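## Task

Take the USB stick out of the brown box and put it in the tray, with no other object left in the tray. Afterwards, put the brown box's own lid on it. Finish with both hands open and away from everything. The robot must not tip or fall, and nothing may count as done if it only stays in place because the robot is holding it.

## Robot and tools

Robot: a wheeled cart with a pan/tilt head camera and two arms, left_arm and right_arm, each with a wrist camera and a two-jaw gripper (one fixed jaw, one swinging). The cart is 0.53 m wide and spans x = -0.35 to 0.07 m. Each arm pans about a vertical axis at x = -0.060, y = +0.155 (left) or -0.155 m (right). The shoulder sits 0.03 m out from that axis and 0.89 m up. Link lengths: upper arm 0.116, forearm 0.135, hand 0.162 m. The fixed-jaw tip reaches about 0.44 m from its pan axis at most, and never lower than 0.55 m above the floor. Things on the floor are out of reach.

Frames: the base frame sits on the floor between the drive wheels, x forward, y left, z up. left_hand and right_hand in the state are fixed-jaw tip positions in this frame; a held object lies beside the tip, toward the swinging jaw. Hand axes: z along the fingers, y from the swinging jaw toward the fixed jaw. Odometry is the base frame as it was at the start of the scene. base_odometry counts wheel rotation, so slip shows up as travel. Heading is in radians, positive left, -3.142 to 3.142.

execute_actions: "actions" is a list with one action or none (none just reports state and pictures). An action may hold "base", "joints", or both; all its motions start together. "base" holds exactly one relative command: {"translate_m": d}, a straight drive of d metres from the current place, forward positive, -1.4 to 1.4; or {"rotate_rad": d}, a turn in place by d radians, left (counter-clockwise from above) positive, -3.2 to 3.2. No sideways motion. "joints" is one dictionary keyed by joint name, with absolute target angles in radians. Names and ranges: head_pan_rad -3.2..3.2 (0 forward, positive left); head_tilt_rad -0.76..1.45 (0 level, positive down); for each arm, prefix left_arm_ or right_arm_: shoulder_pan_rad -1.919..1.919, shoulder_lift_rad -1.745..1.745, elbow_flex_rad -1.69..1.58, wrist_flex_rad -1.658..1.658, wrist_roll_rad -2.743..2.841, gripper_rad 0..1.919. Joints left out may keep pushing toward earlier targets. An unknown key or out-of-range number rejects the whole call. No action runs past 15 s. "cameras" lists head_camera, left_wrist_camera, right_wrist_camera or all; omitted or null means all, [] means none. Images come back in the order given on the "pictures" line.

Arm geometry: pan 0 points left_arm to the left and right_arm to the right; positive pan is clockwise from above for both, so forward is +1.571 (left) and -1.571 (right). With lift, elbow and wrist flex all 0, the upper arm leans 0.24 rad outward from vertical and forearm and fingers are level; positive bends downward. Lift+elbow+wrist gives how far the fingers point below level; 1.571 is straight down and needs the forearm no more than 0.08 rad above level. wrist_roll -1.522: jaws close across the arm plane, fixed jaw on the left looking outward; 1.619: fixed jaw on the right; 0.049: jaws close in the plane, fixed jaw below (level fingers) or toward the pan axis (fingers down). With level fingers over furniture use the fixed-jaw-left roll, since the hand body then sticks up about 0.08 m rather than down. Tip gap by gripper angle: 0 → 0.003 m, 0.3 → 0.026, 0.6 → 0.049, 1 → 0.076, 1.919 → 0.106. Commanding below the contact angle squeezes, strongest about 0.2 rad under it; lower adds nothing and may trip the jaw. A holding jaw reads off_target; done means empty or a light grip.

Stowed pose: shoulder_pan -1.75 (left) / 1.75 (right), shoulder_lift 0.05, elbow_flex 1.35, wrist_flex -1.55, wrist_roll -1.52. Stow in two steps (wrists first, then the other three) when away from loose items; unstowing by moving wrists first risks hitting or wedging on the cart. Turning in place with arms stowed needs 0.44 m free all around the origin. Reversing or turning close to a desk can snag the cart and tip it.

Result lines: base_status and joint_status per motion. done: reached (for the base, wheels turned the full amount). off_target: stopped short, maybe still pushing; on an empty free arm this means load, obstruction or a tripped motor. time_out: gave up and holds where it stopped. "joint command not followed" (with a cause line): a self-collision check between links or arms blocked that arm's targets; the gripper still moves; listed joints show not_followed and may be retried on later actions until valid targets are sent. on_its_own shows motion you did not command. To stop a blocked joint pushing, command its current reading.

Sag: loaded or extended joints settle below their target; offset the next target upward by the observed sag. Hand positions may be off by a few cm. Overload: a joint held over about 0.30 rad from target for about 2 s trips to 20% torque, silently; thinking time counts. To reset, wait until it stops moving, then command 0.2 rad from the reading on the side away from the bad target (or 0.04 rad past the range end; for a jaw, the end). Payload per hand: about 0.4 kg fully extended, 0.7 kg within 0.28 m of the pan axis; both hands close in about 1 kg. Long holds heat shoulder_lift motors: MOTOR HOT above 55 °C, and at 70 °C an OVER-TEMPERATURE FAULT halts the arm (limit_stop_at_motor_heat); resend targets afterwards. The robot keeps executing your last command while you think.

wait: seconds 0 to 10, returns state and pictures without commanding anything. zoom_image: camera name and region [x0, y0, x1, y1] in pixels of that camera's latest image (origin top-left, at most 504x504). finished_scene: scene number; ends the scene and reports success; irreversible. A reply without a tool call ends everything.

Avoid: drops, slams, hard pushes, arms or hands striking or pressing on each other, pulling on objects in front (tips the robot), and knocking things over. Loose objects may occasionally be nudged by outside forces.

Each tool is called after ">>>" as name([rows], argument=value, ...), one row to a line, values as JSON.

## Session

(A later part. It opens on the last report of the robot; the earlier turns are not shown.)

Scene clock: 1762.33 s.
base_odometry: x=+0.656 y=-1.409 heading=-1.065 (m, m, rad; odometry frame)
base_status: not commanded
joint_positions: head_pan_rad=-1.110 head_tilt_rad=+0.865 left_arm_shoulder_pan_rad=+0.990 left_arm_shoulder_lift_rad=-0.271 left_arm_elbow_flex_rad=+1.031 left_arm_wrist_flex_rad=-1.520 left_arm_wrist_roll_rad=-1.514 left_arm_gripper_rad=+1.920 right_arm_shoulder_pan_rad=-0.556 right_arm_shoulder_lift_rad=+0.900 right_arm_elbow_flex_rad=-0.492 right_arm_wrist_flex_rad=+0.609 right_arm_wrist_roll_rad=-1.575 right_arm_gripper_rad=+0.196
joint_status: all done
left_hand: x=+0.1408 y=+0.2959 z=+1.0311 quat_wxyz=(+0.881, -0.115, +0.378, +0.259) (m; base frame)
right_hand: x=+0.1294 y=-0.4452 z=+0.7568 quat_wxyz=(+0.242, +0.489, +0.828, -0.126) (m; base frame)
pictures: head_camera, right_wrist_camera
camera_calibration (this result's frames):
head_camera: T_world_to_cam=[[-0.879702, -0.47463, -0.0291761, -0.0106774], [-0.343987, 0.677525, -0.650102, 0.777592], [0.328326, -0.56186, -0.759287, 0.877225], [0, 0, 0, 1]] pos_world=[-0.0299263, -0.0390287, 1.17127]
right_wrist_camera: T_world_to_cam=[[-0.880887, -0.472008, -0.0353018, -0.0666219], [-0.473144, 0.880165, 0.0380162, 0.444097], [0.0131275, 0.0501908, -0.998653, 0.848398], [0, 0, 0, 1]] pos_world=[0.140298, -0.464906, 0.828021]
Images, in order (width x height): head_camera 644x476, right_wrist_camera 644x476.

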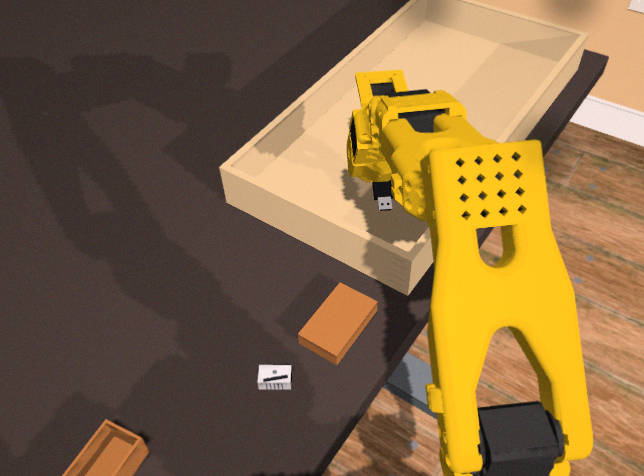

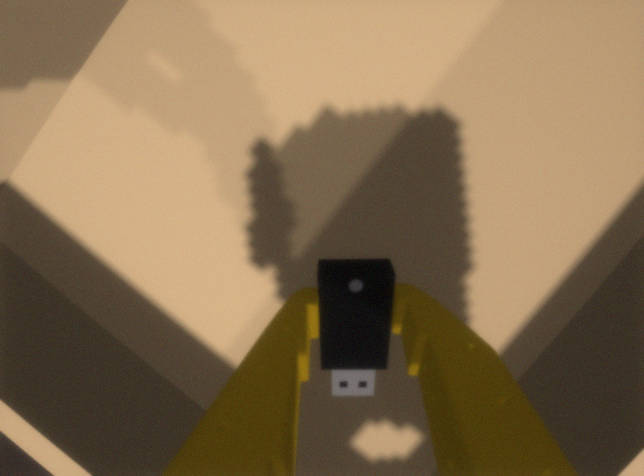

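>>> execute_actions([
  {"joints": {"right_arm_shoulder_lift_rad": 0.915, "right_arm_wrist_flex_rad": 0.693}},
], cameras=["right_wrist_camera", "head_camera"])

Scene clock: 1813.47 s.
base_odometry: x=+0.656 y=-1.409 heading=-1.065 (m, m, rad; odometry frame)
base_status: not commanded
joint_positions: head_pan_rad=-1.110 head_tilt_rad=+0.865 left_arm_shoulder_pan_rad=+0.990 left_arm_shoulder_lift_rad=-0.271 left_arm_elbow_flex_rad=+1.031 left_arm_wrist_flex_rad=-1.520 left_arm_wrist_roll_rad=-1.514 left_arm_gripper_rad=+1.920 right_arm_shoulder_pan_rad=-0.556 right_arm_shoulder_lift_rad=+0.938 right_arm_elbow_flex_rad=-0.493 right_arm_wrist_flex_rad=+0.690 right_arm_wrist_roll_rad=-1.575 right_arm_gripper_rad=+0.196
joint_status: all done
left_hand: x=+0.1408 y=+0.2959 z=+1.0311 quat_wxyz=(+0.881, -0.115, +0.378, +0.259) (m; base frame)
right_hand: x=+0.1206 y=-0.4309 z=+0.7391 quat_wxyz=(+0.192, +0.497, +0.841, -0.100) (m; base frame)
pictures: head_camera, right_wrist_camera
camera_calibration (this result's frames):
head_camera: T_world_to_cam=[[-0.879702, -0.47463, -0.0291761, -0.0106774], [-0.343987, 0.677525, -0.650102, 0.777593], [0.328326, -0.56186, -0.759286, 0.877225], [0, 0, 0, 1]] pos_world=[-0.0299263, -0.0390287, 1.17127]
right_wrist_camera: T_world_to_cam=[[-0.882848, -0.468854, -0.0274987, -0.0724953], [-0.467111, 0.870458, 0.155276, 0.336451], [-0.0488651, 0.14993, -0.987488, 0.872324], [0, 0, 0, 1]] pos_world=[0.135784, -0.457644, 0.807174]
Images, in order (width x height): head_camera 644x476, right_wrist_camera 644x476.

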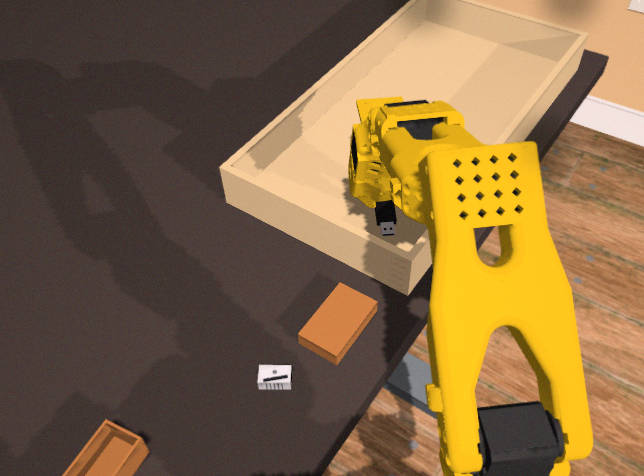

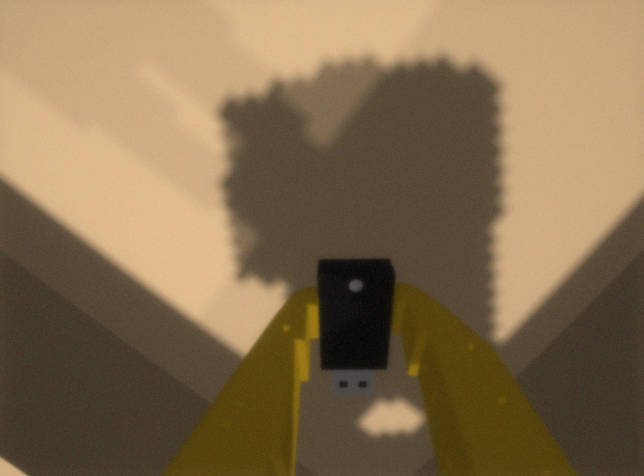

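>>> zoom_image(camera="right_wrist_camera", region=[0, 150, 330, 476])

Region (0, 150, 330, 476) of right_wrist_camera's 644x476 image, scaled by 1.527; it fills the top 498 rows of this view, and the rest is white.

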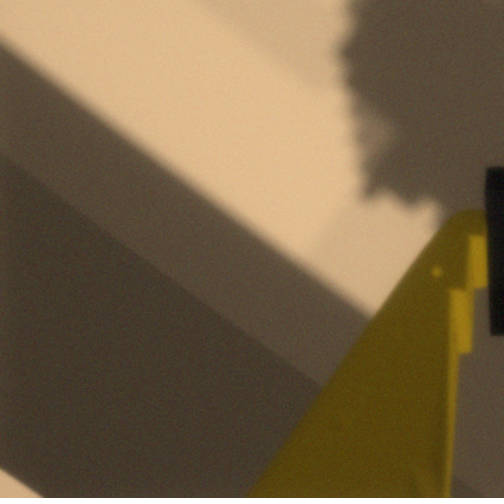

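>>> execute_actions([
  {"joints": {"right_arm_shoulder_lift_rad": 0.925, "right_arm_gripper_rad": 0.33}},
], cameras=["right_wrist_camera", "head_camera"])

Scene clock: 1844.13 s.
base_odometry: x=+0.656 y=-1.409 heading=-1.065 (m, m, rad; odometry frame)
base_status: not commanded
joint_positions: head_pan_rad=-1.110 head_tilt_rad=+0.865 left_arm_shoulder_pan_rad=+0.990 left_arm_shoulder_lift_rad=-0.271 left_arm_elbow_flex_rad=+1.031 left_arm_wrist_flex_rad=-1.520 left_arm_wrist_roll_rad=-1.514 left_arm_gripper_rad=+1.920 right_arm_shoulder_pan_rad=-0.556 right_arm_shoulder_lift_rad=+0.948 right_arm_elbow_flex_rad=-0.493 right_arm_wrist_flex_rad=+0.690 right_arm_wrist_roll_rad=-1.575 right_arm_gripper_rad=+0.320
joint_status: all done
left_hand: x=+0.1408 y=+0.2959 z=+1.0311 quat_wxyz=(+0.881, -0.115, +0.378, +0.259) (m; base frame)
right_hand: x=+0.1198 y=-0.4297 z=+0.7364 quat_wxyz=(+0.188, +0.497, +0.841, -0.098) (m; base frame)
pictures: head_camera, right_wrist_camera
camera_calibration (this result's frames):
head_camera: T_world_to_cam=[[-0.879702, -0.47463, -0.0291761, -0.0106774], [-0.343987, 0.677525, -0.650102, 0.777593], [0.328326, -0.56186, -0.759286, 0.877225], [0, 0, 0, 1]] pos_world=[-0.0299263, -0.0390287, 1.17127]
right_wrist_camera: T_world_to_cam=[[-0.88298, -0.468641, -0.0268732, -0.0730219], [-0.466334, 0.869209, 0.164343, 0.328153], [-0.0536594, 0.157643, -0.986037, 0.872211], [0, 0, 0, 1]] pos_world=[0.135355, -0.456953, 0.80414]
Images, in order (width x height): head_camera 644x476, right_wrist_camera 644x476.

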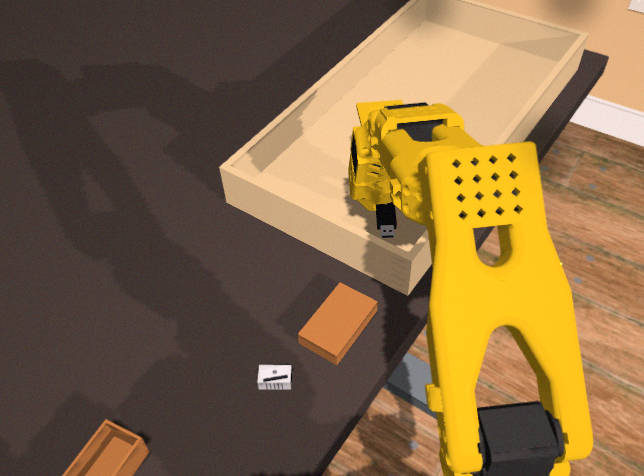

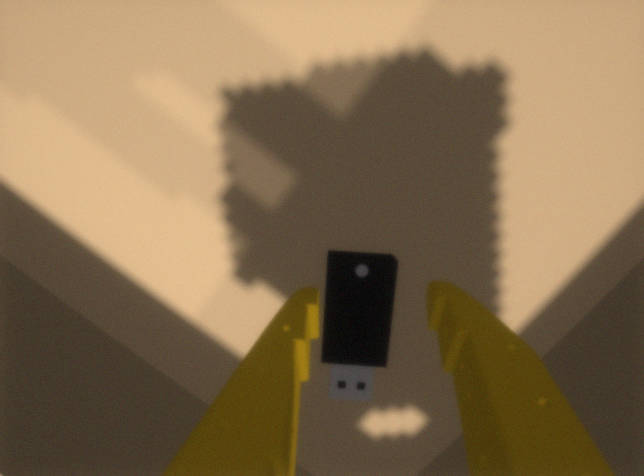

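>>> execute_actions([
  {"joints": {"right_arm_shoulder_lift_rad": 0.328, "right_arm_wrist_roll_rad": -0.1, "head_pan_rad": -0.9, "head_tilt_rad": 1.05}},
], cameras=["head_camera"])

Scene clock: 1918.80 s.
base_odometry: x=+0.656 y=-1.409 heading=-1.065 (m, m, rad; odometry frame)
base_status: not commanded
joint_positions: head_pan_rad=-0.910 head_tilt_rad=+1.045 left_arm_shoulder_pan_rad=+0.990 left_arm_shoulder_lift_rad=-0.271 left_arm_elbow_flex_rad=+1.031 left_arm_wrist_flex_rad=-1.520 left_arm_wrist_roll_rad=-1.514 left_arm_gripper_rad=+1.920 right_arm_shoulder_pan_rad=-0.556 right_arm_shoulder_lift_rad=+0.380 right_arm_elbow_flex_rad=-0.493 right_arm_wrist_flex_rad=+0.692 right_arm_wrist_roll_rad=-0.110 right_arm_gripper_rad=+0.321
joint_status: all done
left_hand: x=+0.1408 y=+0.2959 z=+1.0311 quat_wxyz=(+0.881, -0.115, +0.378, +0.259) (m; base frame)
right_hand: x=+0.1317 y=-0.4618 z=+0.9143 quat_wxyz=(+0.167, -0.174, +0.862, -0.446) (m; base frame)
pictures: head_camera
camera_calibration (this result's frames):
head_camera: T_world_to_cam=[[-0.771413, -0.635383, -0.0347944, 0.000878899], [-0.535737, 0.677995, -0.503298, 0.599609], [0.343378, -0.36961, -0.863412, 0.997781], [0, 0, 0, 1]] pos_world=[-0.0207049, -0.0371835, 1.16331]
Images, in order (width x height): head_camera 644x476.

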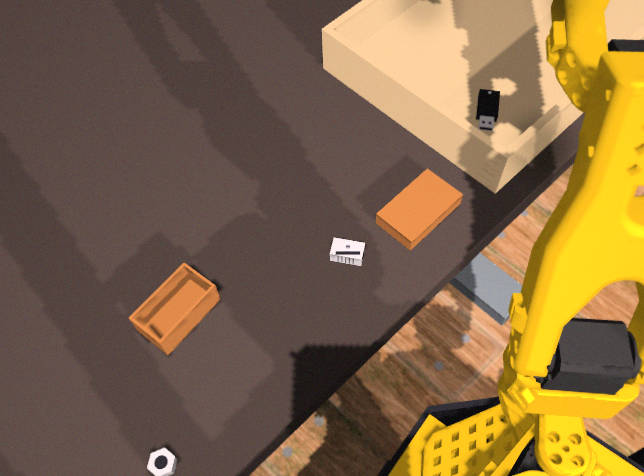

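>>> execute_actions([
  {"joints": {"right_arm_elbow_flex_rad": 0.322, "right_arm_wrist_flex_rad": 0.86, "right_arm_shoulder_pan_rad": -0.805, "right_arm_wrist_roll_rad": 0.686, "right_arm_gripper_rad": 0.62}},
], cameras=["right_wrist_camera", "head_camera"])

Scene clock: 1924.73 s.
base_odometry: x=+0.656 y=-1.409 heading=-1.065 (m, m, rad; odometry frame)
base_status: not commanded
joint_positions: head_pan_rad=-0.910 head_tilt_rad=+1.045 left_arm_shoulder_pan_rad=+0.990 left_arm_shoulder_lift_rad=-0.271 left_arm_elbow_flex_rad=+1.031 left_arm_wrist_flex_rad=-1.520 left_arm_wrist_roll_rad=-1.514 left_arm_gripper_rad=+1.920 right_arm_shoulder_pan_rad=-0.798 right_arm_shoulder_lift_rad=+0.369 right_arm_elbow_flex_rad=+0.323 right_arm_wrist_flex_rad=+0.856 right_arm_wrist_roll_rad=+0.676 right_arm_gripper_rad=+0.611
joint_status: all done
left_hand: x=+0.1408 y=+0.2959 z=+1.0311 quat_wxyz=(+0.881, -0.115, +0.378, +0.259) (m; base frame)
right_hand: x=+0.0810 y=-0.2994 z=+0.7462 quat_wxyz=(+0.001, -0.654, +0.757, -0.011) (m; base frame)
pictures: head_camera, right_wrist_camera
camera_calibration (this result's frames):
head_camera: T_world_to_cam=[[-0.771408, -0.635389, -0.0347946, 0.000879291], [-0.535744, 0.677992, -0.503295, 0.599604], [0.343379, -0.369604, -0.863414, 0.997783], [0, 0, 0, 1]] pos_world=[-0.0207046, -0.0371833, 1.16331]
right_wrist_camera: T_world_to_cam=[[0.98604, -0.164962, 0.0226471, -0.143444], [-0.148516, -0.809814, 0.567578, -0.634124], [-0.0752889, -0.563018, -0.823008, 0.523599], [0, 0, 0, 1]] pos_world=[0.0866852, -0.242389, 0.794089]
Images, in order (width x height): head_camera 644x476, right_wrist_camera 644x476.

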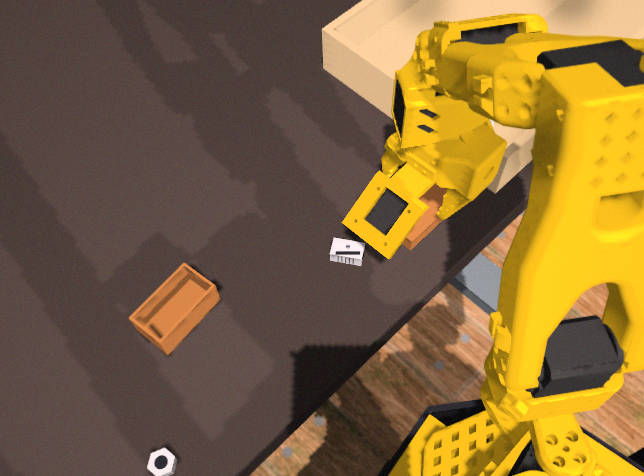

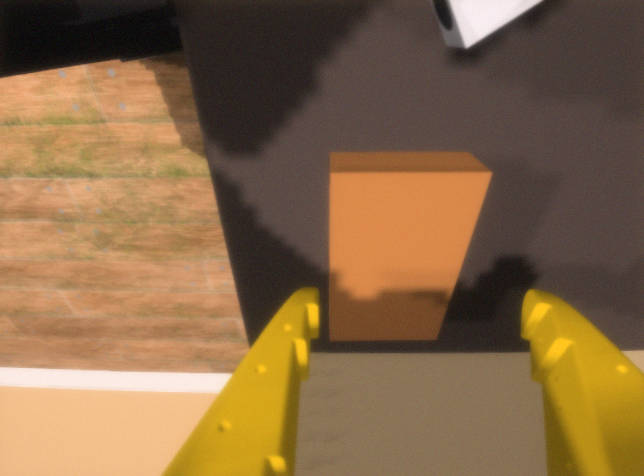

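>>> execute_actions([
  {"joints": {"right_arm_shoulder_lift_rad": 0.484, "right_arm_wrist_flex_rad": 0.765}},
], cameras=["right_wrist_camera"])

Scene clock: 1948.93 s.
base_odometry: x=+0.656 y=-1.409 heading=-1.065 (m, m, rad; odometry frame)
base_status: not commanded
joint_positions: head_pan_rad=-0.910 head_tilt_rad=+1.045 left_arm_shoulder_pan_rad=+0.990 left_arm_shoulder_lift_rad=-0.271 left_arm_elbow_flex_rad=+1.031 left_arm_wrist_flex_rad=-1.520 left_arm_wrist_roll_rad=-1.514 left_arm_gripper_rad=+1.920 right_arm_shoulder_pan_rad=-0.798 right_arm_shoulder_lift_rad=+0.495 right_arm_elbow_flex_rad=+0.323 right_arm_wrist_flex_rad=+0.770 right_arm_wrist_roll_rad=+0.676 right_arm_gripper_rad=+0.611
joint_status: all done
left_hand: x=+0.1408 y=+0.2959 z=+1.0311 quat_wxyz=(+0.881, -0.115, +0.378, +0.259) (m; base frame)
right_hand: x=+0.0766 y=-0.2951 z=+0.7245 quat_wxyz=(-0.001, -0.654, +0.757, +0.008) (m; base frame)
pictures: right_wrist_camera
camera_calibration (this result's frames):
right_wrist_camera: T_world_to_cam=[[0.986219, -0.165136, -0.0101228, -0.114208], [-0.132567, -0.825351, 0.548837, -0.61121], [-0.0989878, -0.539931, -0.835868, 0.525782], [0, 0, 0, 1]] pos_world=[0.0836543, -0.239437, 0.773783]
Images, in order (width x height): right_wrist_camera 644x476.

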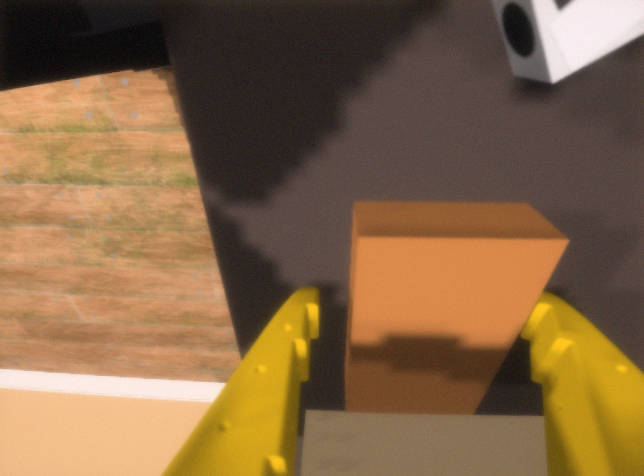

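>>> execute_actions([
  {"joints": {"right_arm_wrist_flex_rad": 0.724, "right_arm_gripper_rad": 0.34}},
], cameras=["right_wrist_camera"])

Scene clock: 1955.17 s.
base_odometry: x=+0.656 y=-1.409 heading=-1.065 (m, m, rad; odometry frame)
base_status: not commanded
joint_positions: head_pan_rad=-0.910 head_tilt_rad=+1.045 left_arm_shoulder_pan_rad=+0.990 left_arm_shoulder_lift_rad=-0.271 left_arm_elbow_flex_rad=+1.031 left_arm_wrist_flex_rad=-1.520 left_arm_wrist_roll_rad=-1.514 left_arm_gripper_rad=+1.920 right_arm_shoulder_pan_rad=-0.798 right_arm_shoulder_lift_rad=+0.495 right_arm_elbow_flex_rad=+0.323 right_arm_wrist_flex_rad=+0.730 right_arm_wrist_roll_rad=+0.676 right_arm_gripper_rad=+0.450
joint_status: right_arm_gripper_rad off_target (ended at +0.450, target +0.340); the others done
left_hand: x=+0.1408 y=+0.2959 z=+1.0311 quat_wxyz=(+0.881, -0.115, +0.378, +0.259) (m; base frame)
right_hand: x=+0.0812 y=-0.2995 z=+0.7243 quat_wxyz=(+0.001, -0.654, +0.757, -0.011) (m; base frame)
pictures: right_wrist_camera
camera_calibration (this result's frames):
right_wrist_camera: T_world_to_cam=[[0.98604, -0.164962, 0.0226471, -0.143139], [-0.148516, -0.809814, 0.567578, -0.621788], [-0.0752889, -0.563018, -0.823008, 0.505477], [0, 0, 0, 1]] pos_world=[0.0868519, -0.242552, 0.772167]
Images, in order (width x height): right_wrist_camera 644x476.

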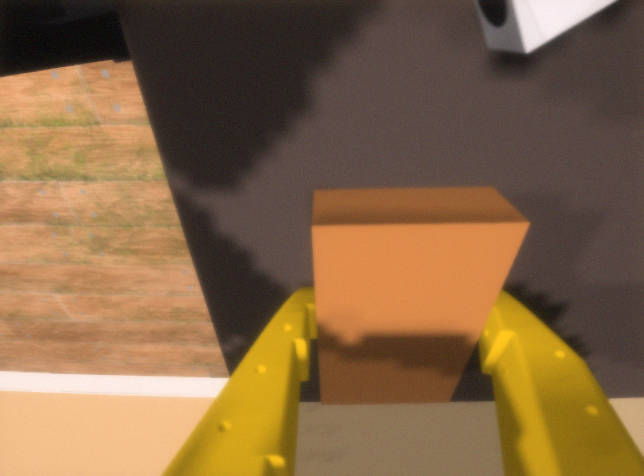

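>>> zoom_image(camera="right_wrist_camera", region=[290, 170, 550, 420])

Region (290, 170, 550, 420) of right_wrist_camera's 644x476 image, scaled by 1.938; it fills the top 485 rows of this view, and the rest is white.

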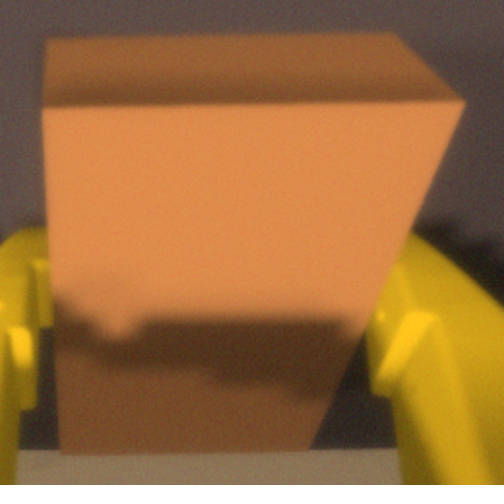

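>>> execute_actions([
  {"joints": {"right_arm_shoulder_lift_rad": 0.408, "right_arm_elbow_flex_rad": -0.035, "right_arm_wrist_flex_rad": 1.11, "right_arm_shoulder_pan_rad": -0.87, "head_pan_rad": -0.56, "head_tilt_rad": 1.1}},
], cameras=["right_wrist_camera"])

Scene clock: 2017.17 s.
base_odometry: x=+0.656 y=-1.409 heading=-1.065 (m, m, rad; odometry frame)
base_status: not commanded
joint_positions: head_pan_rad=-0.570 head_tilt_rad=+1.095 left_arm_shoulder_pan_rad=+0.990 left_arm_shoulder_lift_rad=-0.271 left_arm_elbow_flex_rad=+1.031 left_arm_wrist_flex_rad=-1.520 left_arm_wrist_roll_rad=-1.514 left_arm_gripper_rad=+1.920 right_arm_shoulder_pan_rad=-0.863 right_arm_shoulder_lift_rad=+0.454 right_arm_elbow_flex_rad=-0.006 right_arm_wrist_flex_rad=+1.104 right_arm_wrist_roll_rad=+0.676 right_arm_gripper_rad=+0.450
joint_status: all done
left_hand: x=+0.1408 y=+0.2959 z=+1.0311 quat_wxyz=(+0.881, -0.115, +0.378, +0.259) (m; base frame)
right_hand: x=+0.1080 y=-0.3054 z=+0.7685 quat_wxyz=(+0.001, -0.678, +0.735, -0.009) (m; base frame)
pictures: right_wrist_camera
camera_calibration (this result's frames):
right_wrist_camera: T_world_to_cam=[[0.994687, -0.101198, 0.0188668, -0.150102], [-0.0940891, -0.819391, 0.565461, -0.654853], [-0.0417643, -0.564232, -0.824559, 0.537856], [0, 0, 0, 1]] pos_world=[0.110153, -0.248295, 0.81662]
Images, in order (width x height): right_wrist_camera 644x476.

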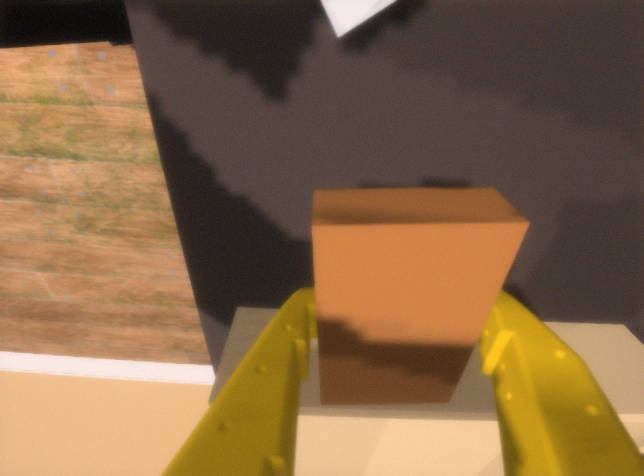

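>>> execute_actions(actions=[])

Scene clock: 2039.80 s.
base_odometry: x=+0.656 y=-1.409 heading=-1.065 (m, m, rad; odometry frame)
base_status: not commanded
joint_positions: head_pan_rad=-0.570 head_tilt_rad=+1.095 left_arm_shoulder_pan_rad=+0.990 left_arm_shoulder_lift_rad=-0.271 left_arm_elbow_flex_rad=+1.031 left_arm_wrist_flex_rad=-1.520 left_arm_wrist_roll_rad=-1.514 left_arm_gripper_rad=+1.920 right_arm_shoulder_pan_rad=-0.863 right_arm_shoulder_lift_rad=+0.454 right_arm_elbow_flex_rad=-0.006 right_arm_wrist_flex_rad=+1.104 right_arm_wrist_roll_rad=+0.676 right_arm_gripper_rad=+0.450
joint_status: all done
left_hand: x=+0.1408 y=+0.2959 z=+1.0311 quat_wxyz=(+0.881, -0.115, +0.378, +0.259) (m; base frame)
right_hand: x=+0.1080 y=-0.3054 z=+0.7685 quat_wxyz=(+0.001, -0.678, +0.735, -0.009) (m; base frame)
pictures: head_camera, left_wrist_camera, right_wrist_camera
camera_calibration (this result's frames):
head_camera: T_world_to_cam=[[-0.516858, -0.855307, -0.036161, 0.0144159], [-0.751461, 0.473529, -0.459431, 0.538979], [0.410078, -0.210287, -0.887477, 1.02861], [0, 0, 0, 1]] pos_world=[-0.00933951, -0.0265875, 1.16102]
left_wrist_camera: T_world_to_cam=[[0.514684, -0.856502, 0.038796, 0.13537], [0.212132, 0.0833694, -0.973678, 0.975021], [0.830723, 0.509366, 0.2246, -0.433287], [0, 0, 0, 1]] pos_world=[0.0834354, 0.255359, 1.04142]
right_wrist_camera: T_world_to_cam=[[0.994687, -0.101198, 0.0188668, -0.150102], [-0.0940891, -0.819391, 0.565461, -0.654853], [-0.0417643, -0.564232, -0.824559, 0.537856], [0, 0, 0, 1]] pos_world=[0.110153, -0.248295, 0.81662]
Images, in order (width x height): head_camera 644x476, left_wrist_camera 644x476, right_wrist_camera 644x476.

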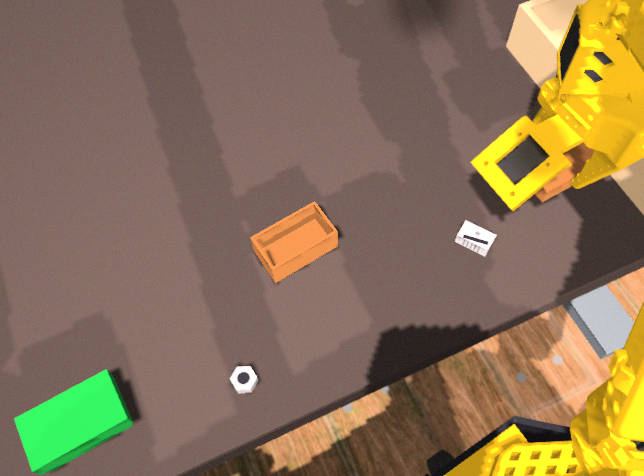

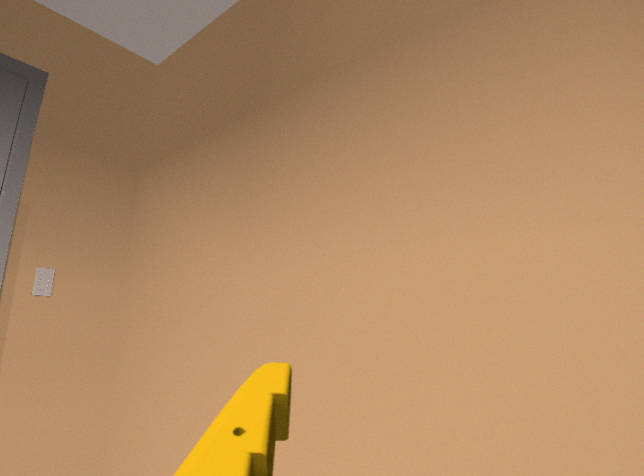

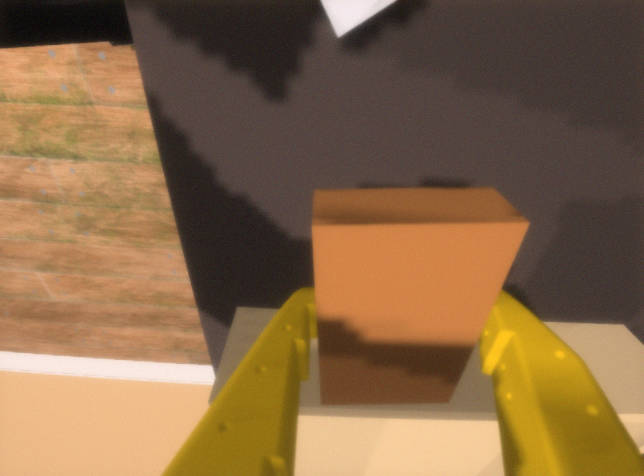

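>>> execute_actions([
  {"joints": {"right_arm_shoulder_pan_rad": -1.716, "right_arm_shoulder_lift_rad": 0.655, "right_arm_elbow_flex_rad": -0.307, "right_arm_wrist_flex_rad": 1.158, "right_arm_wrist_roll_rad": -0.132}},
], cameras=["head_camera", "right_wrist_camera"])

Scene clock: 2055.97 s.
base_odometry: x=+0.656 y=-1.409 heading=-1.065 (m, m, rad; odometry frame)
base_status: not commanded
joint_positions: head_pan_rad=-0.570 head_tilt_rad=+1.095 left_arm_shoulder_pan_rad=+0.990 left_arm_shoulder_lift_rad=-0.271 left_arm_elbow_flex_rad=+1.031 left_arm_wrist_flex_rad=-1.520 left_arm_wrist_roll_rad=-1.514 left_arm_gripper_rad=+1.920 right_arm_shoulder_pan_rad=-1.710 right_arm_shoulder_lift_rad=+0.673 right_arm_elbow_flex_rad=-0.279 right_arm_wrist_flex_rad=+1.153 right_arm_wrist_roll_rad=-0.122 right_arm_gripper_rad=+0.450
joint_status: all done
left_hand: x=+0.1408 y=+0.2959 z=+1.0311 quat_wxyz=(+0.881, -0.115, +0.378, +0.259) (m; base frame)
right_hand: x=+0.1824 y=-0.1202 z=+0.7569 quat_wxyz=(+0.009, -0.696, +0.718, -0.007) (m; base frame)
pictures: head_camera, right_wrist_camera
camera_calibration (this result's frames):
head_camera: T_world_to_cam=[[-0.516849, -0.855313, -0.0361612, 0.0144165], [-0.751468, 0.473521, -0.459427, 0.538974], [0.410077, -0.21028, -0.887479, 1.02862], [0, 0, 0, 1]] pos_world=[-0.00933917, -0.0265871, 1.16102]
right_wrist_camera: T_world_to_cam=[[0.998276, -0.0524447, 0.026337, -0.205568], [-0.0582536, -0.831132, 0.553015, -0.488022], [-0.00711319, -0.553597, -0.832755, 0.637004], [0, 0, 0, 1]] pos_world=[0.181315, -0.0637482, 0.805766]
Images, in order (width x height): head_camera 644x476, right_wrist_camera 644x476.

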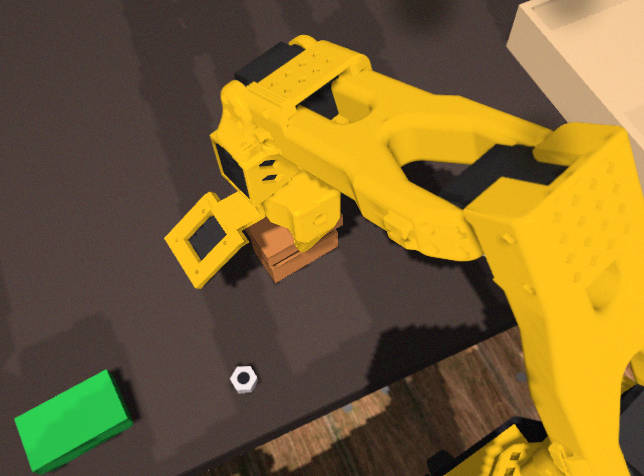

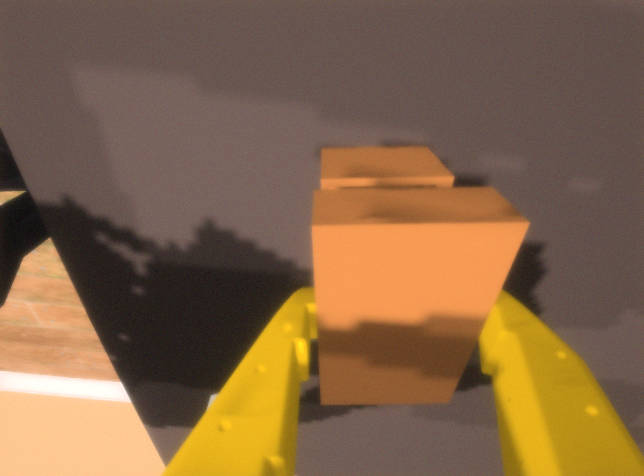

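>>> zoom_image(camera="right_wrist_camera", region=[280, 120, 560, 260])

>>> zoom_image(camera="head_camera", region=[200, 160, 400, 310])

Region (280, 120, 560, 260) of right_wrist_camera's 644x476 image, scaled by 1.800.

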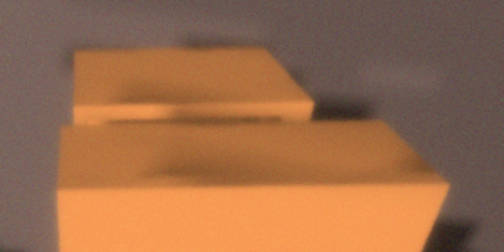

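Region (200, 160, 400, 310) of head_camera's 644x476 image, scaled by 2.520; it fills the top 378 rows of this view, and the rest is white.

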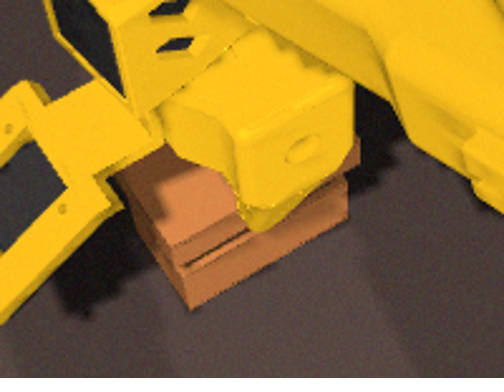

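>>> execute_actions([
  {"joints": {"right_arm_shoulder_pan_rad": -1.7225, "right_arm_shoulder_lift_rad": 0.673, "right_arm_elbow_flex_rad": -0.250, "right_arm_wrist_flex_rad": 1.099, "right_arm_wrist_roll_rad": -0.138}},
], cameras=["head_camera", "right_wrist_camera"])

>>> zoom_image(camera="right_wrist_camera", region=[280, 120, 560, 260])

>>> zoom_image(camera="head_camera", region=[200, 160, 400, 310])

Scene clock: 2110.10 s.
base_odometry: x=+0.656 y=-1.409 heading=-1.065 (m, m, rad; odometry frame)
base_status: not commanded
joint_positions: head_pan_rad=-0.570 head_tilt_rad=+1.095 left_arm_shoulder_pan_rad=+0.990 left_arm_shoulder_lift_rad=-0.271 left_arm_elbow_flex_rad=+1.031 left_arm_wrist_flex_rad=-1.520 left_arm_wrist_roll_rad=-1.514 left_arm_gripper_rad=+1.920 right_arm_shoulder_pan_rad=-1.716 right_arm_shoulder_lift_rad=+0.691 right_arm_elbow_flex_rad=-0.248 right_arm_wrist_flex_rad=+1.104 right_arm_wrist_roll_rad=-0.128 right_arm_gripper_rad=+0.450
joint_status: all done
left_hand: x=+0.1408 y=+0.2959 z=+1.0311 quat_wxyz=(+0.881, -0.115, +0.378, +0.259) (m; base frame)
right_hand: x=+0.1810 y=-0.1188 z=+0.7490 quat_wxyz=(+0.009, -0.696, +0.718, -0.007) (m; base frame)
pictures: head_camera, right_wrist_camera
camera_calibration (this result's frames):
head_camera: T_world_to_cam=[[-0.516848, -0.855313, -0.0361612, 0.0144166], [-0.751469, 0.473521, -0.459426, 0.538973], [0.410076, -0.21028, -0.88748, 1.02862], [0, 0, 0, 1]] pos_world=[-0.00933915, -0.0265871, 1.16102]
right_wrist_camera: T_world_to_cam=[[0.998277, -0.0524467, 0.0263097, -0.203889], [-0.0582412, -0.83121, 0.5529, -0.482547], [-0.00712895, -0.55348, -0.832832, 0.63128], [0, 0, 0, 1]] pos_world=[0.179934, -0.0623899, 0.797915]
Images, in order (width x height): head_camera 644x476, right_wrist_camera 644x476.

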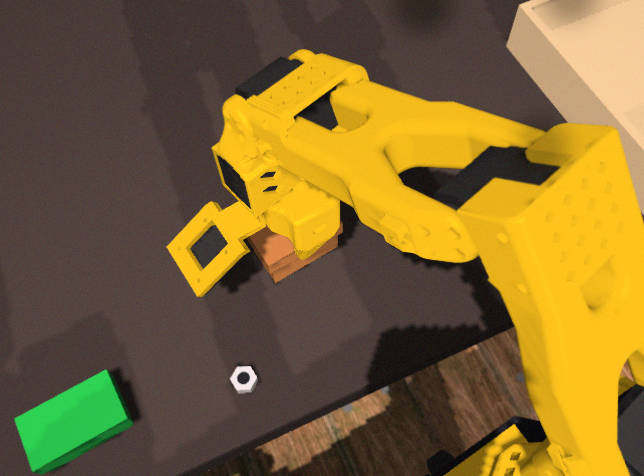

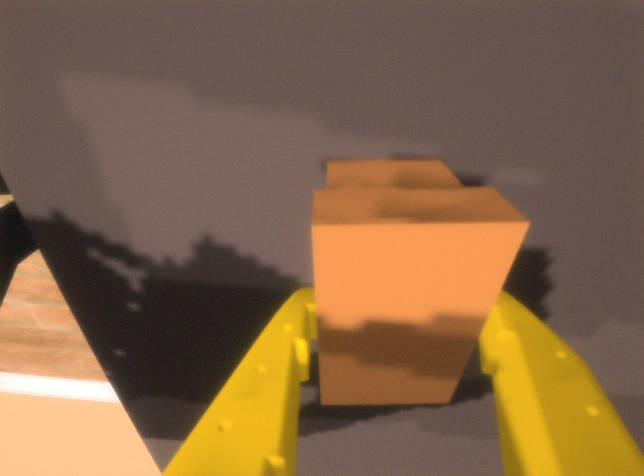

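Region (280, 120, 560, 260) of right_wrist_camera's 644x476 image, scaled by 1.800.

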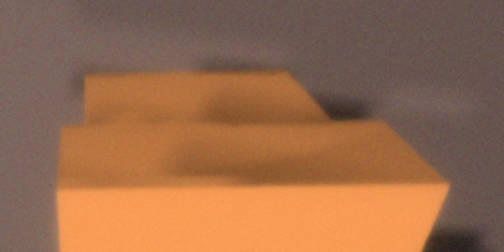

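Region (200, 160, 400, 310) of head_camera's 644x476 image, scaled by 2.520; it fills the top 378 rows of this view, and the rest is white.

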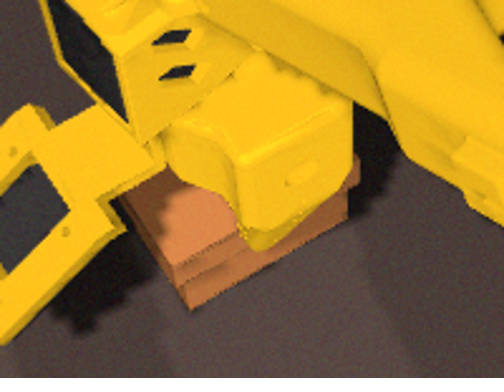

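>>> zoom_image(camera="right_wrist_camera", region=[300, 145, 380, 205])

>>> zoom_image(camera="right_wrist_camera", region=[420, 145, 500, 205])

Region (300, 145, 380, 205) of right_wrist_camera's 644x476 image, scaled by 6.300; it fills the top 378 rows of this view, and the rest is white.

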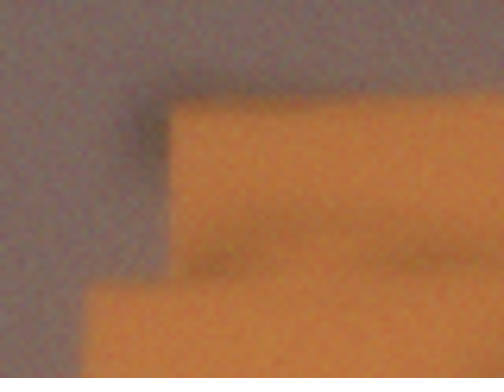

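Region (420, 145, 500, 205) of right_wrist_camera's 644x476 image, scaled by 6.300; it fills the top 378 rows of this view, and the rest is white.

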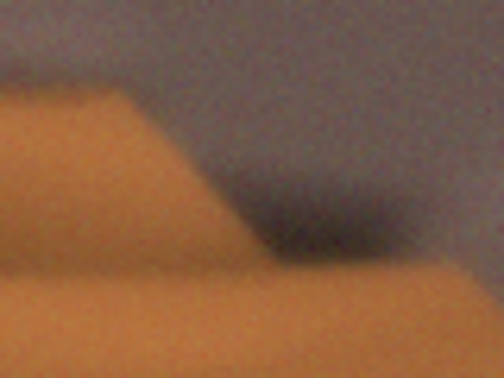

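>>> execute_actions([
  {"joints": {"right_arm_shoulder_lift_rad": 0.703, "right_arm_wrist_flex_rad": 1.069}},
], cameras=["head_camera", "right_wrist_camera"])

>>> zoom_image(camera="right_wrist_camera", region=[290, 140, 530, 240])

>>> zoom_image(camera="head_camera", region=[200, 160, 400, 310])

Scene clock: 2159.20 s.
base_odometry: x=+0.656 y=-1.409 heading=-1.065 (m, m, rad; odometry frame)
base_status: not commanded
joint_positions: head_pan_rad=-0.570 head_tilt_rad=+1.095 left_arm_shoulder_pan_rad=+0.990 left_arm_shoulder_lift_rad=-0.271 left_arm_elbow_flex_rad=+1.031 left_arm_wrist_flex_rad=-1.520 left_arm_wrist_roll_rad=-1.514 left_arm_gripper_rad=+1.920 right_arm_shoulder_pan_rad=-1.716 right_arm_shoulder_lift_rad=+0.721 right_arm_elbow_flex_rad=-0.248 right_arm_wrist_flex_rad=+1.075 right_arm_wrist_roll_rad=-0.128 right_arm_gripper_rad=+0.450
joint_status: all done
left_hand: x=+0.1408 y=+0.2959 z=+1.0311 quat_wxyz=(+0.881, -0.115, +0.378, +0.259) (m; base frame)
right_hand: x=+0.1814 y=-0.1188 z=+0.7427 quat_wxyz=(+0.009, -0.696, +0.718, -0.007) (m; base frame)
pictures: head_camera, right_wrist_camera
camera_calibration (this result's frames):
head_camera: T_world_to_cam=[[-0.516848, -0.855313, -0.0361612, 0.0144166], [-0.751469, 0.473521, -0.459426, 0.538973], [0.410076, -0.21028, -0.88748, 1.02862], [0, 0, 0, 1]] pos_world=[-0.00933915, -0.0265871, 1.16102]
right_wrist_camera: T_world_to_cam=[[0.998277, -0.0524467, 0.0263097, -0.204079], [-0.0582412, -0.83121, 0.5529, -0.478975], [-0.00712895, -0.55348, -0.832832, 0.626029], [0, 0, 0, 1]] pos_world=[0.180295, -0.0623372, 0.791572]
Images, in order (width x height): head_camera 644x476, right_wrist_camera 644x476.

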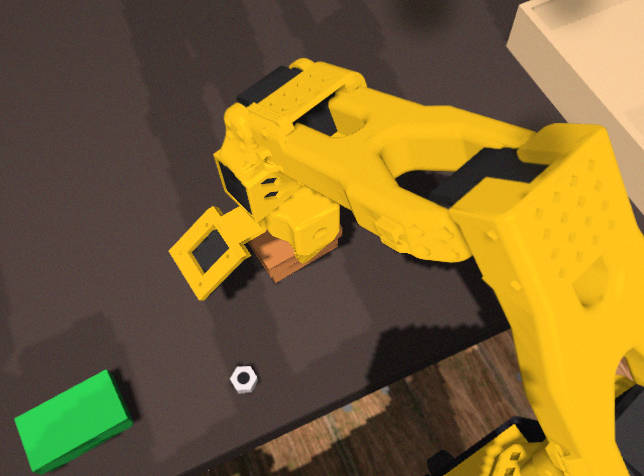

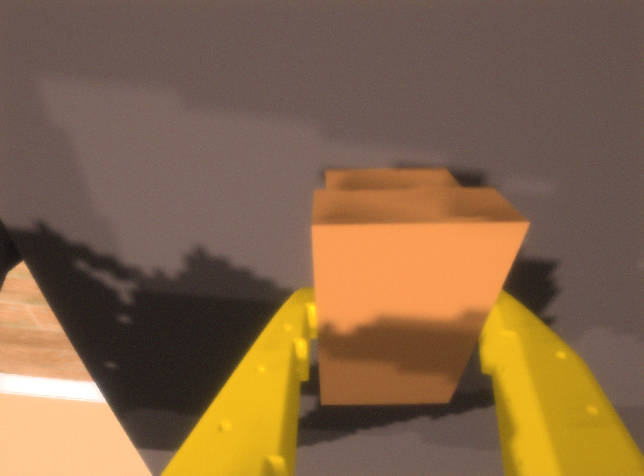

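Region (290, 140, 530, 240) of right_wrist_camera's 644x476 image, scaled by 2.100; it fills the top 210 rows of this view, and the rest is white.

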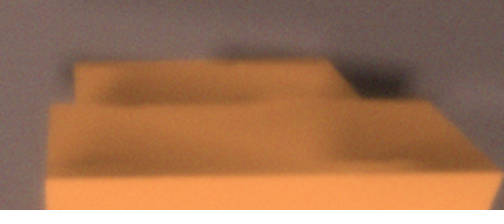

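Region (200, 160, 400, 310) of head_camera's 644x476 image, scaled by 2.520; it fills the top 378 rows of this view, and the rest is white.

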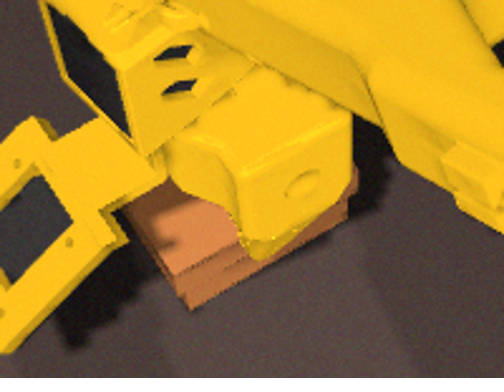

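>>> execute_actions([
  {"joints": {"right_arm_shoulder_lift_rad": 0.725, "right_arm_elbow_flex_rad": -0.236, "right_arm_wrist_flex_rad": 1.033}},
], cameras=["head_camera", "right_wrist_camera"])

>>> zoom_image(camera="right_wrist_camera", region=[290, 140, 530, 240])

Scene clock: 2173.83 s.
base_odometry: x=+0.656 y=-1.409 heading=-1.065 (m, m, rad; odometry frame)
base_status: not commanded
joint_positions: head_pan_rad=-0.570 head_tilt_rad=+1.095 left_arm_shoulder_pan_rad=+0.990 left_arm_shoulder_lift_rad=-0.271 left_arm_elbow_flex_rad=+1.031 left_arm_wrist_flex_rad=-1.520 left_arm_wrist_roll_rad=-1.514 left_arm_gripper_rad=+1.920 right_arm_shoulder_pan_rad=-1.716 right_arm_shoulder_lift_rad=+0.744 right_arm_elbow_flex_rad=-0.234 right_arm_wrist_flex_rad=+1.038 right_arm_wrist_roll_rad=-0.128 right_arm_gripper_rad=+0.450
joint_status: all done
left_hand: x=+0.1408 y=+0.2959 z=+1.0311 quat_wxyz=(+0.881, -0.115, +0.378, +0.259) (m; base frame)
right_hand: x=+0.1807 y=-0.1189 z=+0.7360 quat_wxyz=(+0.009, -0.696, +0.718, -0.007) (m; base frame)
pictures: head_camera, right_wrist_camera
camera_calibration (this result's frames):
head_camera: T_world_to_cam=[[-0.516849, -0.855313, -0.0361612, 0.0144166], [-0.751469, 0.473521, -0.459426, 0.538973], [0.410076, -0.21028, -0.88748, 1.02862], [0, 0, 0, 1]] pos_world=[-0.00933915, -0.0265871, 1.16102]
right_wrist_camera: T_world_to_cam=[[0.998277, -0.0524467, 0.0263097, -0.20324], [-0.0582412, -0.83121, 0.5529, -0.475402], [-0.00712895, -0.55348, -0.832832, 0.620407], [0, 0, 0, 1]] pos_world=[0.179625, -0.0624349, 0.784892]
Images, in order (width x height): head_camera 644x476, right_wrist_camera 644x476.

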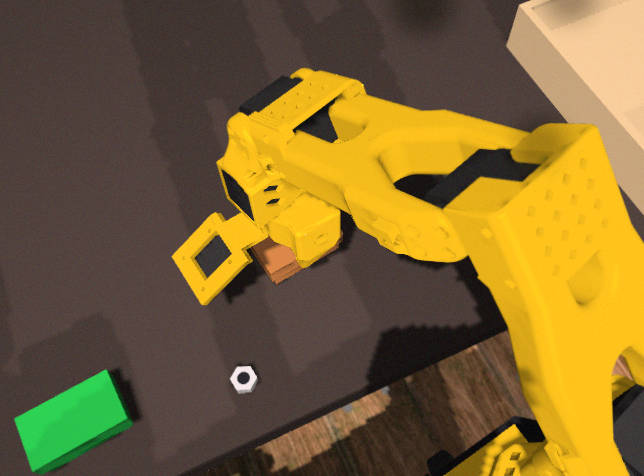

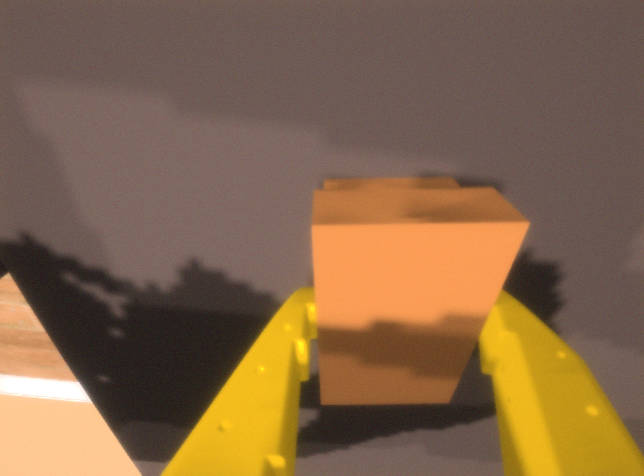

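Region (290, 140, 530, 240) of right_wrist_camera's 644x476 image, scaled by 2.100; it fills the top 210 rows of this view, and the rest is white.

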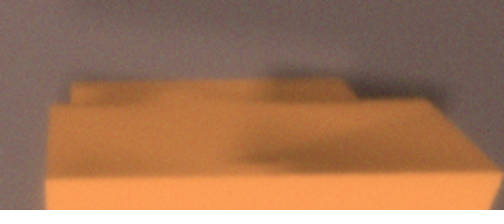

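>>> execute_actions([
  {"joints": {"right_arm_gripper_rad": 0.64}},
], cameras=["right_wrist_camera"])

>>> execute_actions([
  {"joints": {"right_arm_shoulder_lift_rad": 0.55, "right_arm_wrist_flex_rad": 1.19}},
], cameras=["head_camera", "right_wrist_camera"])

Scene clock: 2195.77 s.
base_odometry: x=+0.656 y=-1.409 heading=-1.065 (m, m, rad; odometry frame)
base_status: not commanded
joint_positions: head_pan_rad=-0.570 head_tilt_rad=+1.095 left_arm_shoulder_pan_rad=+0.990 left_arm_shoulder_lift_rad=-0.271 left_arm_elbow_flex_rad=+1.031 left_arm_wrist_flex_rad=-1.520 left_arm_wrist_roll_rad=-1.514 left_arm_gripper_rad=+1.920 right_arm_shoulder_pan_rad=-1.716 right_arm_shoulder_lift_rad=+0.744 right_arm_elbow_flex_rad=-0.234 right_arm_wrist_flex_rad=+1.038 right_arm_wrist_roll_rad=-0.128 right_arm_gripper_rad=+0.630
joint_status: all done
left_hand: x=+0.1408 y=+0.2959 z=+1.0311 quat_wxyz=(+0.881, -0.115, +0.378, +0.259) (m; base frame)
right_hand: x=+0.1807 y=-0.1189 z=+0.7360 quat_wxyz=(+0.009, -0.696, +0.718, -0.007) (m; base frame)
pictures: right_wrist_camera
camera_calibration (this result's frames):
right_wrist_camera: T_world_to_cam=[[0.998277, -0.0524467, 0.0263097, -0.20324], [-0.0582412, -0.83121, 0.5529, -0.475402], [-0.00712895, -0.55348, -0.832832, 0.620407], [0, 0, 0, 1]] pos_world=[0.179625, -0.0624349, 0.784892]
Images, in order (width x height): right_wrist_camera 644x476.

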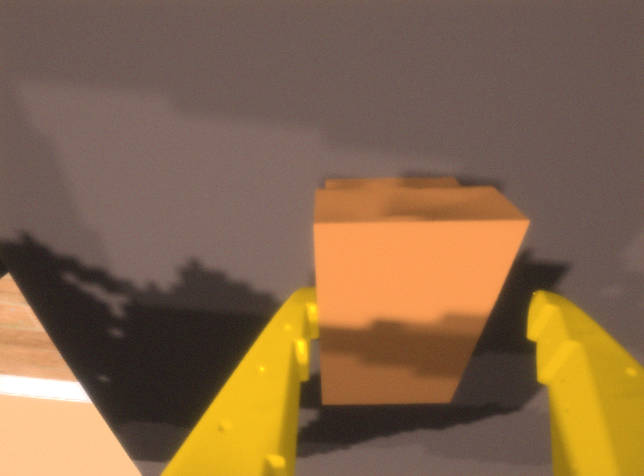

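Scene clock: 2196.60 s.
base_odometry: x=+0.656 y=-1.409 heading=-1.065 (m, m, rad; odometry frame)
base_status: not commanded
joint_positions: head_pan_rad=-0.570 head_tilt_rad=+1.095 left_arm_shoulder_pan_rad=+0.990 left_arm_shoulder_lift_rad=-0.271 left_arm_elbow_flex_rad=+1.031 left_arm_wrist_flex_rad=-1.520 left_arm_wrist_roll_rad=-1.514 left_arm_gripper_rad=+1.920 right_arm_shoulder_pan_rad=-1.716 right_arm_shoulder_lift_rad=+0.601 right_arm_elbow_flex_rad=-0.234 right_arm_wrist_flex_rad=+1.186 right_arm_wrist_roll_rad=-0.128 right_arm_gripper_rad=+0.631
joint_status: all done
left_hand: x=+0.1408 y=+0.2959 z=+1.0311 quat_wxyz=(+0.881, -0.115, +0.378, +0.259) (m; base frame)
right_hand: x=+0.1774 y=-0.1193 z=+0.7669 quat_wxyz=(+0.007, -0.696, +0.718, -0.005) (m; base frame)
pictures: head_camera, right_wrist_camera
camera_calibration (this result's frames):
head_camera: T_world_to_cam=[[-0.516848, -0.855313, -0.0361612, 0.0144166], [-0.751469, 0.473521, -0.459426, 0.538972], [0.410076, -0.210279, -0.88748, 1.02862], [0, 0, 0, 1]] pos_world=[-0.00933914, -0.0265871, 1.16102]
right_wrist_camera: T_world_to_cam=[[0.998387, -0.0524307, 0.0217985, -0.197353], [-0.0557216, -0.830842, 0.553712, -0.494083], [-0.0109204, -0.554034, -0.832423, 0.646114], [0, 0, 0, 1]] pos_world=[0.176559, -0.0628826, 0.815722]
Images, in order (width x height): head_camera 644x476, right_wrist_camera 644x476.

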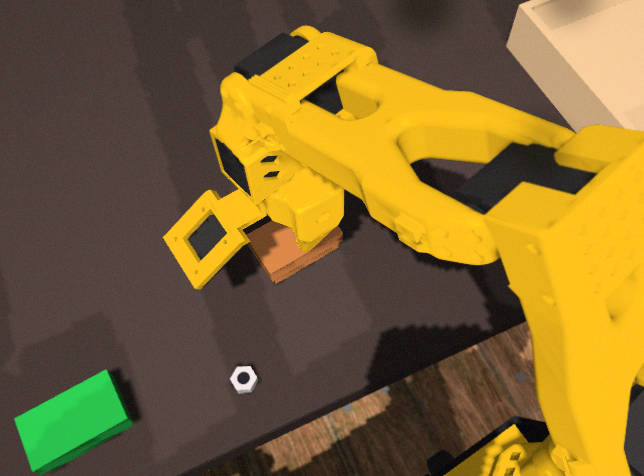

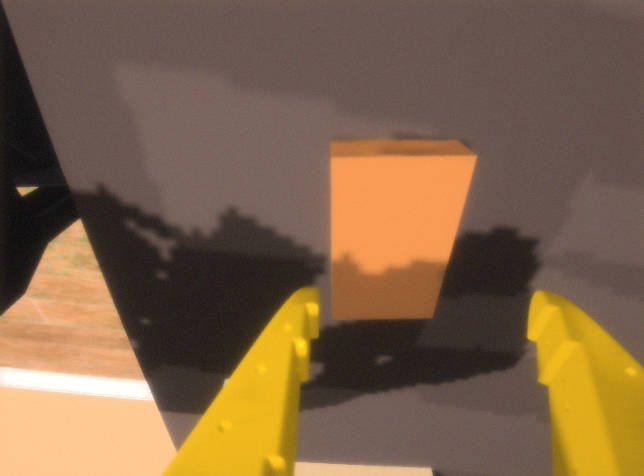

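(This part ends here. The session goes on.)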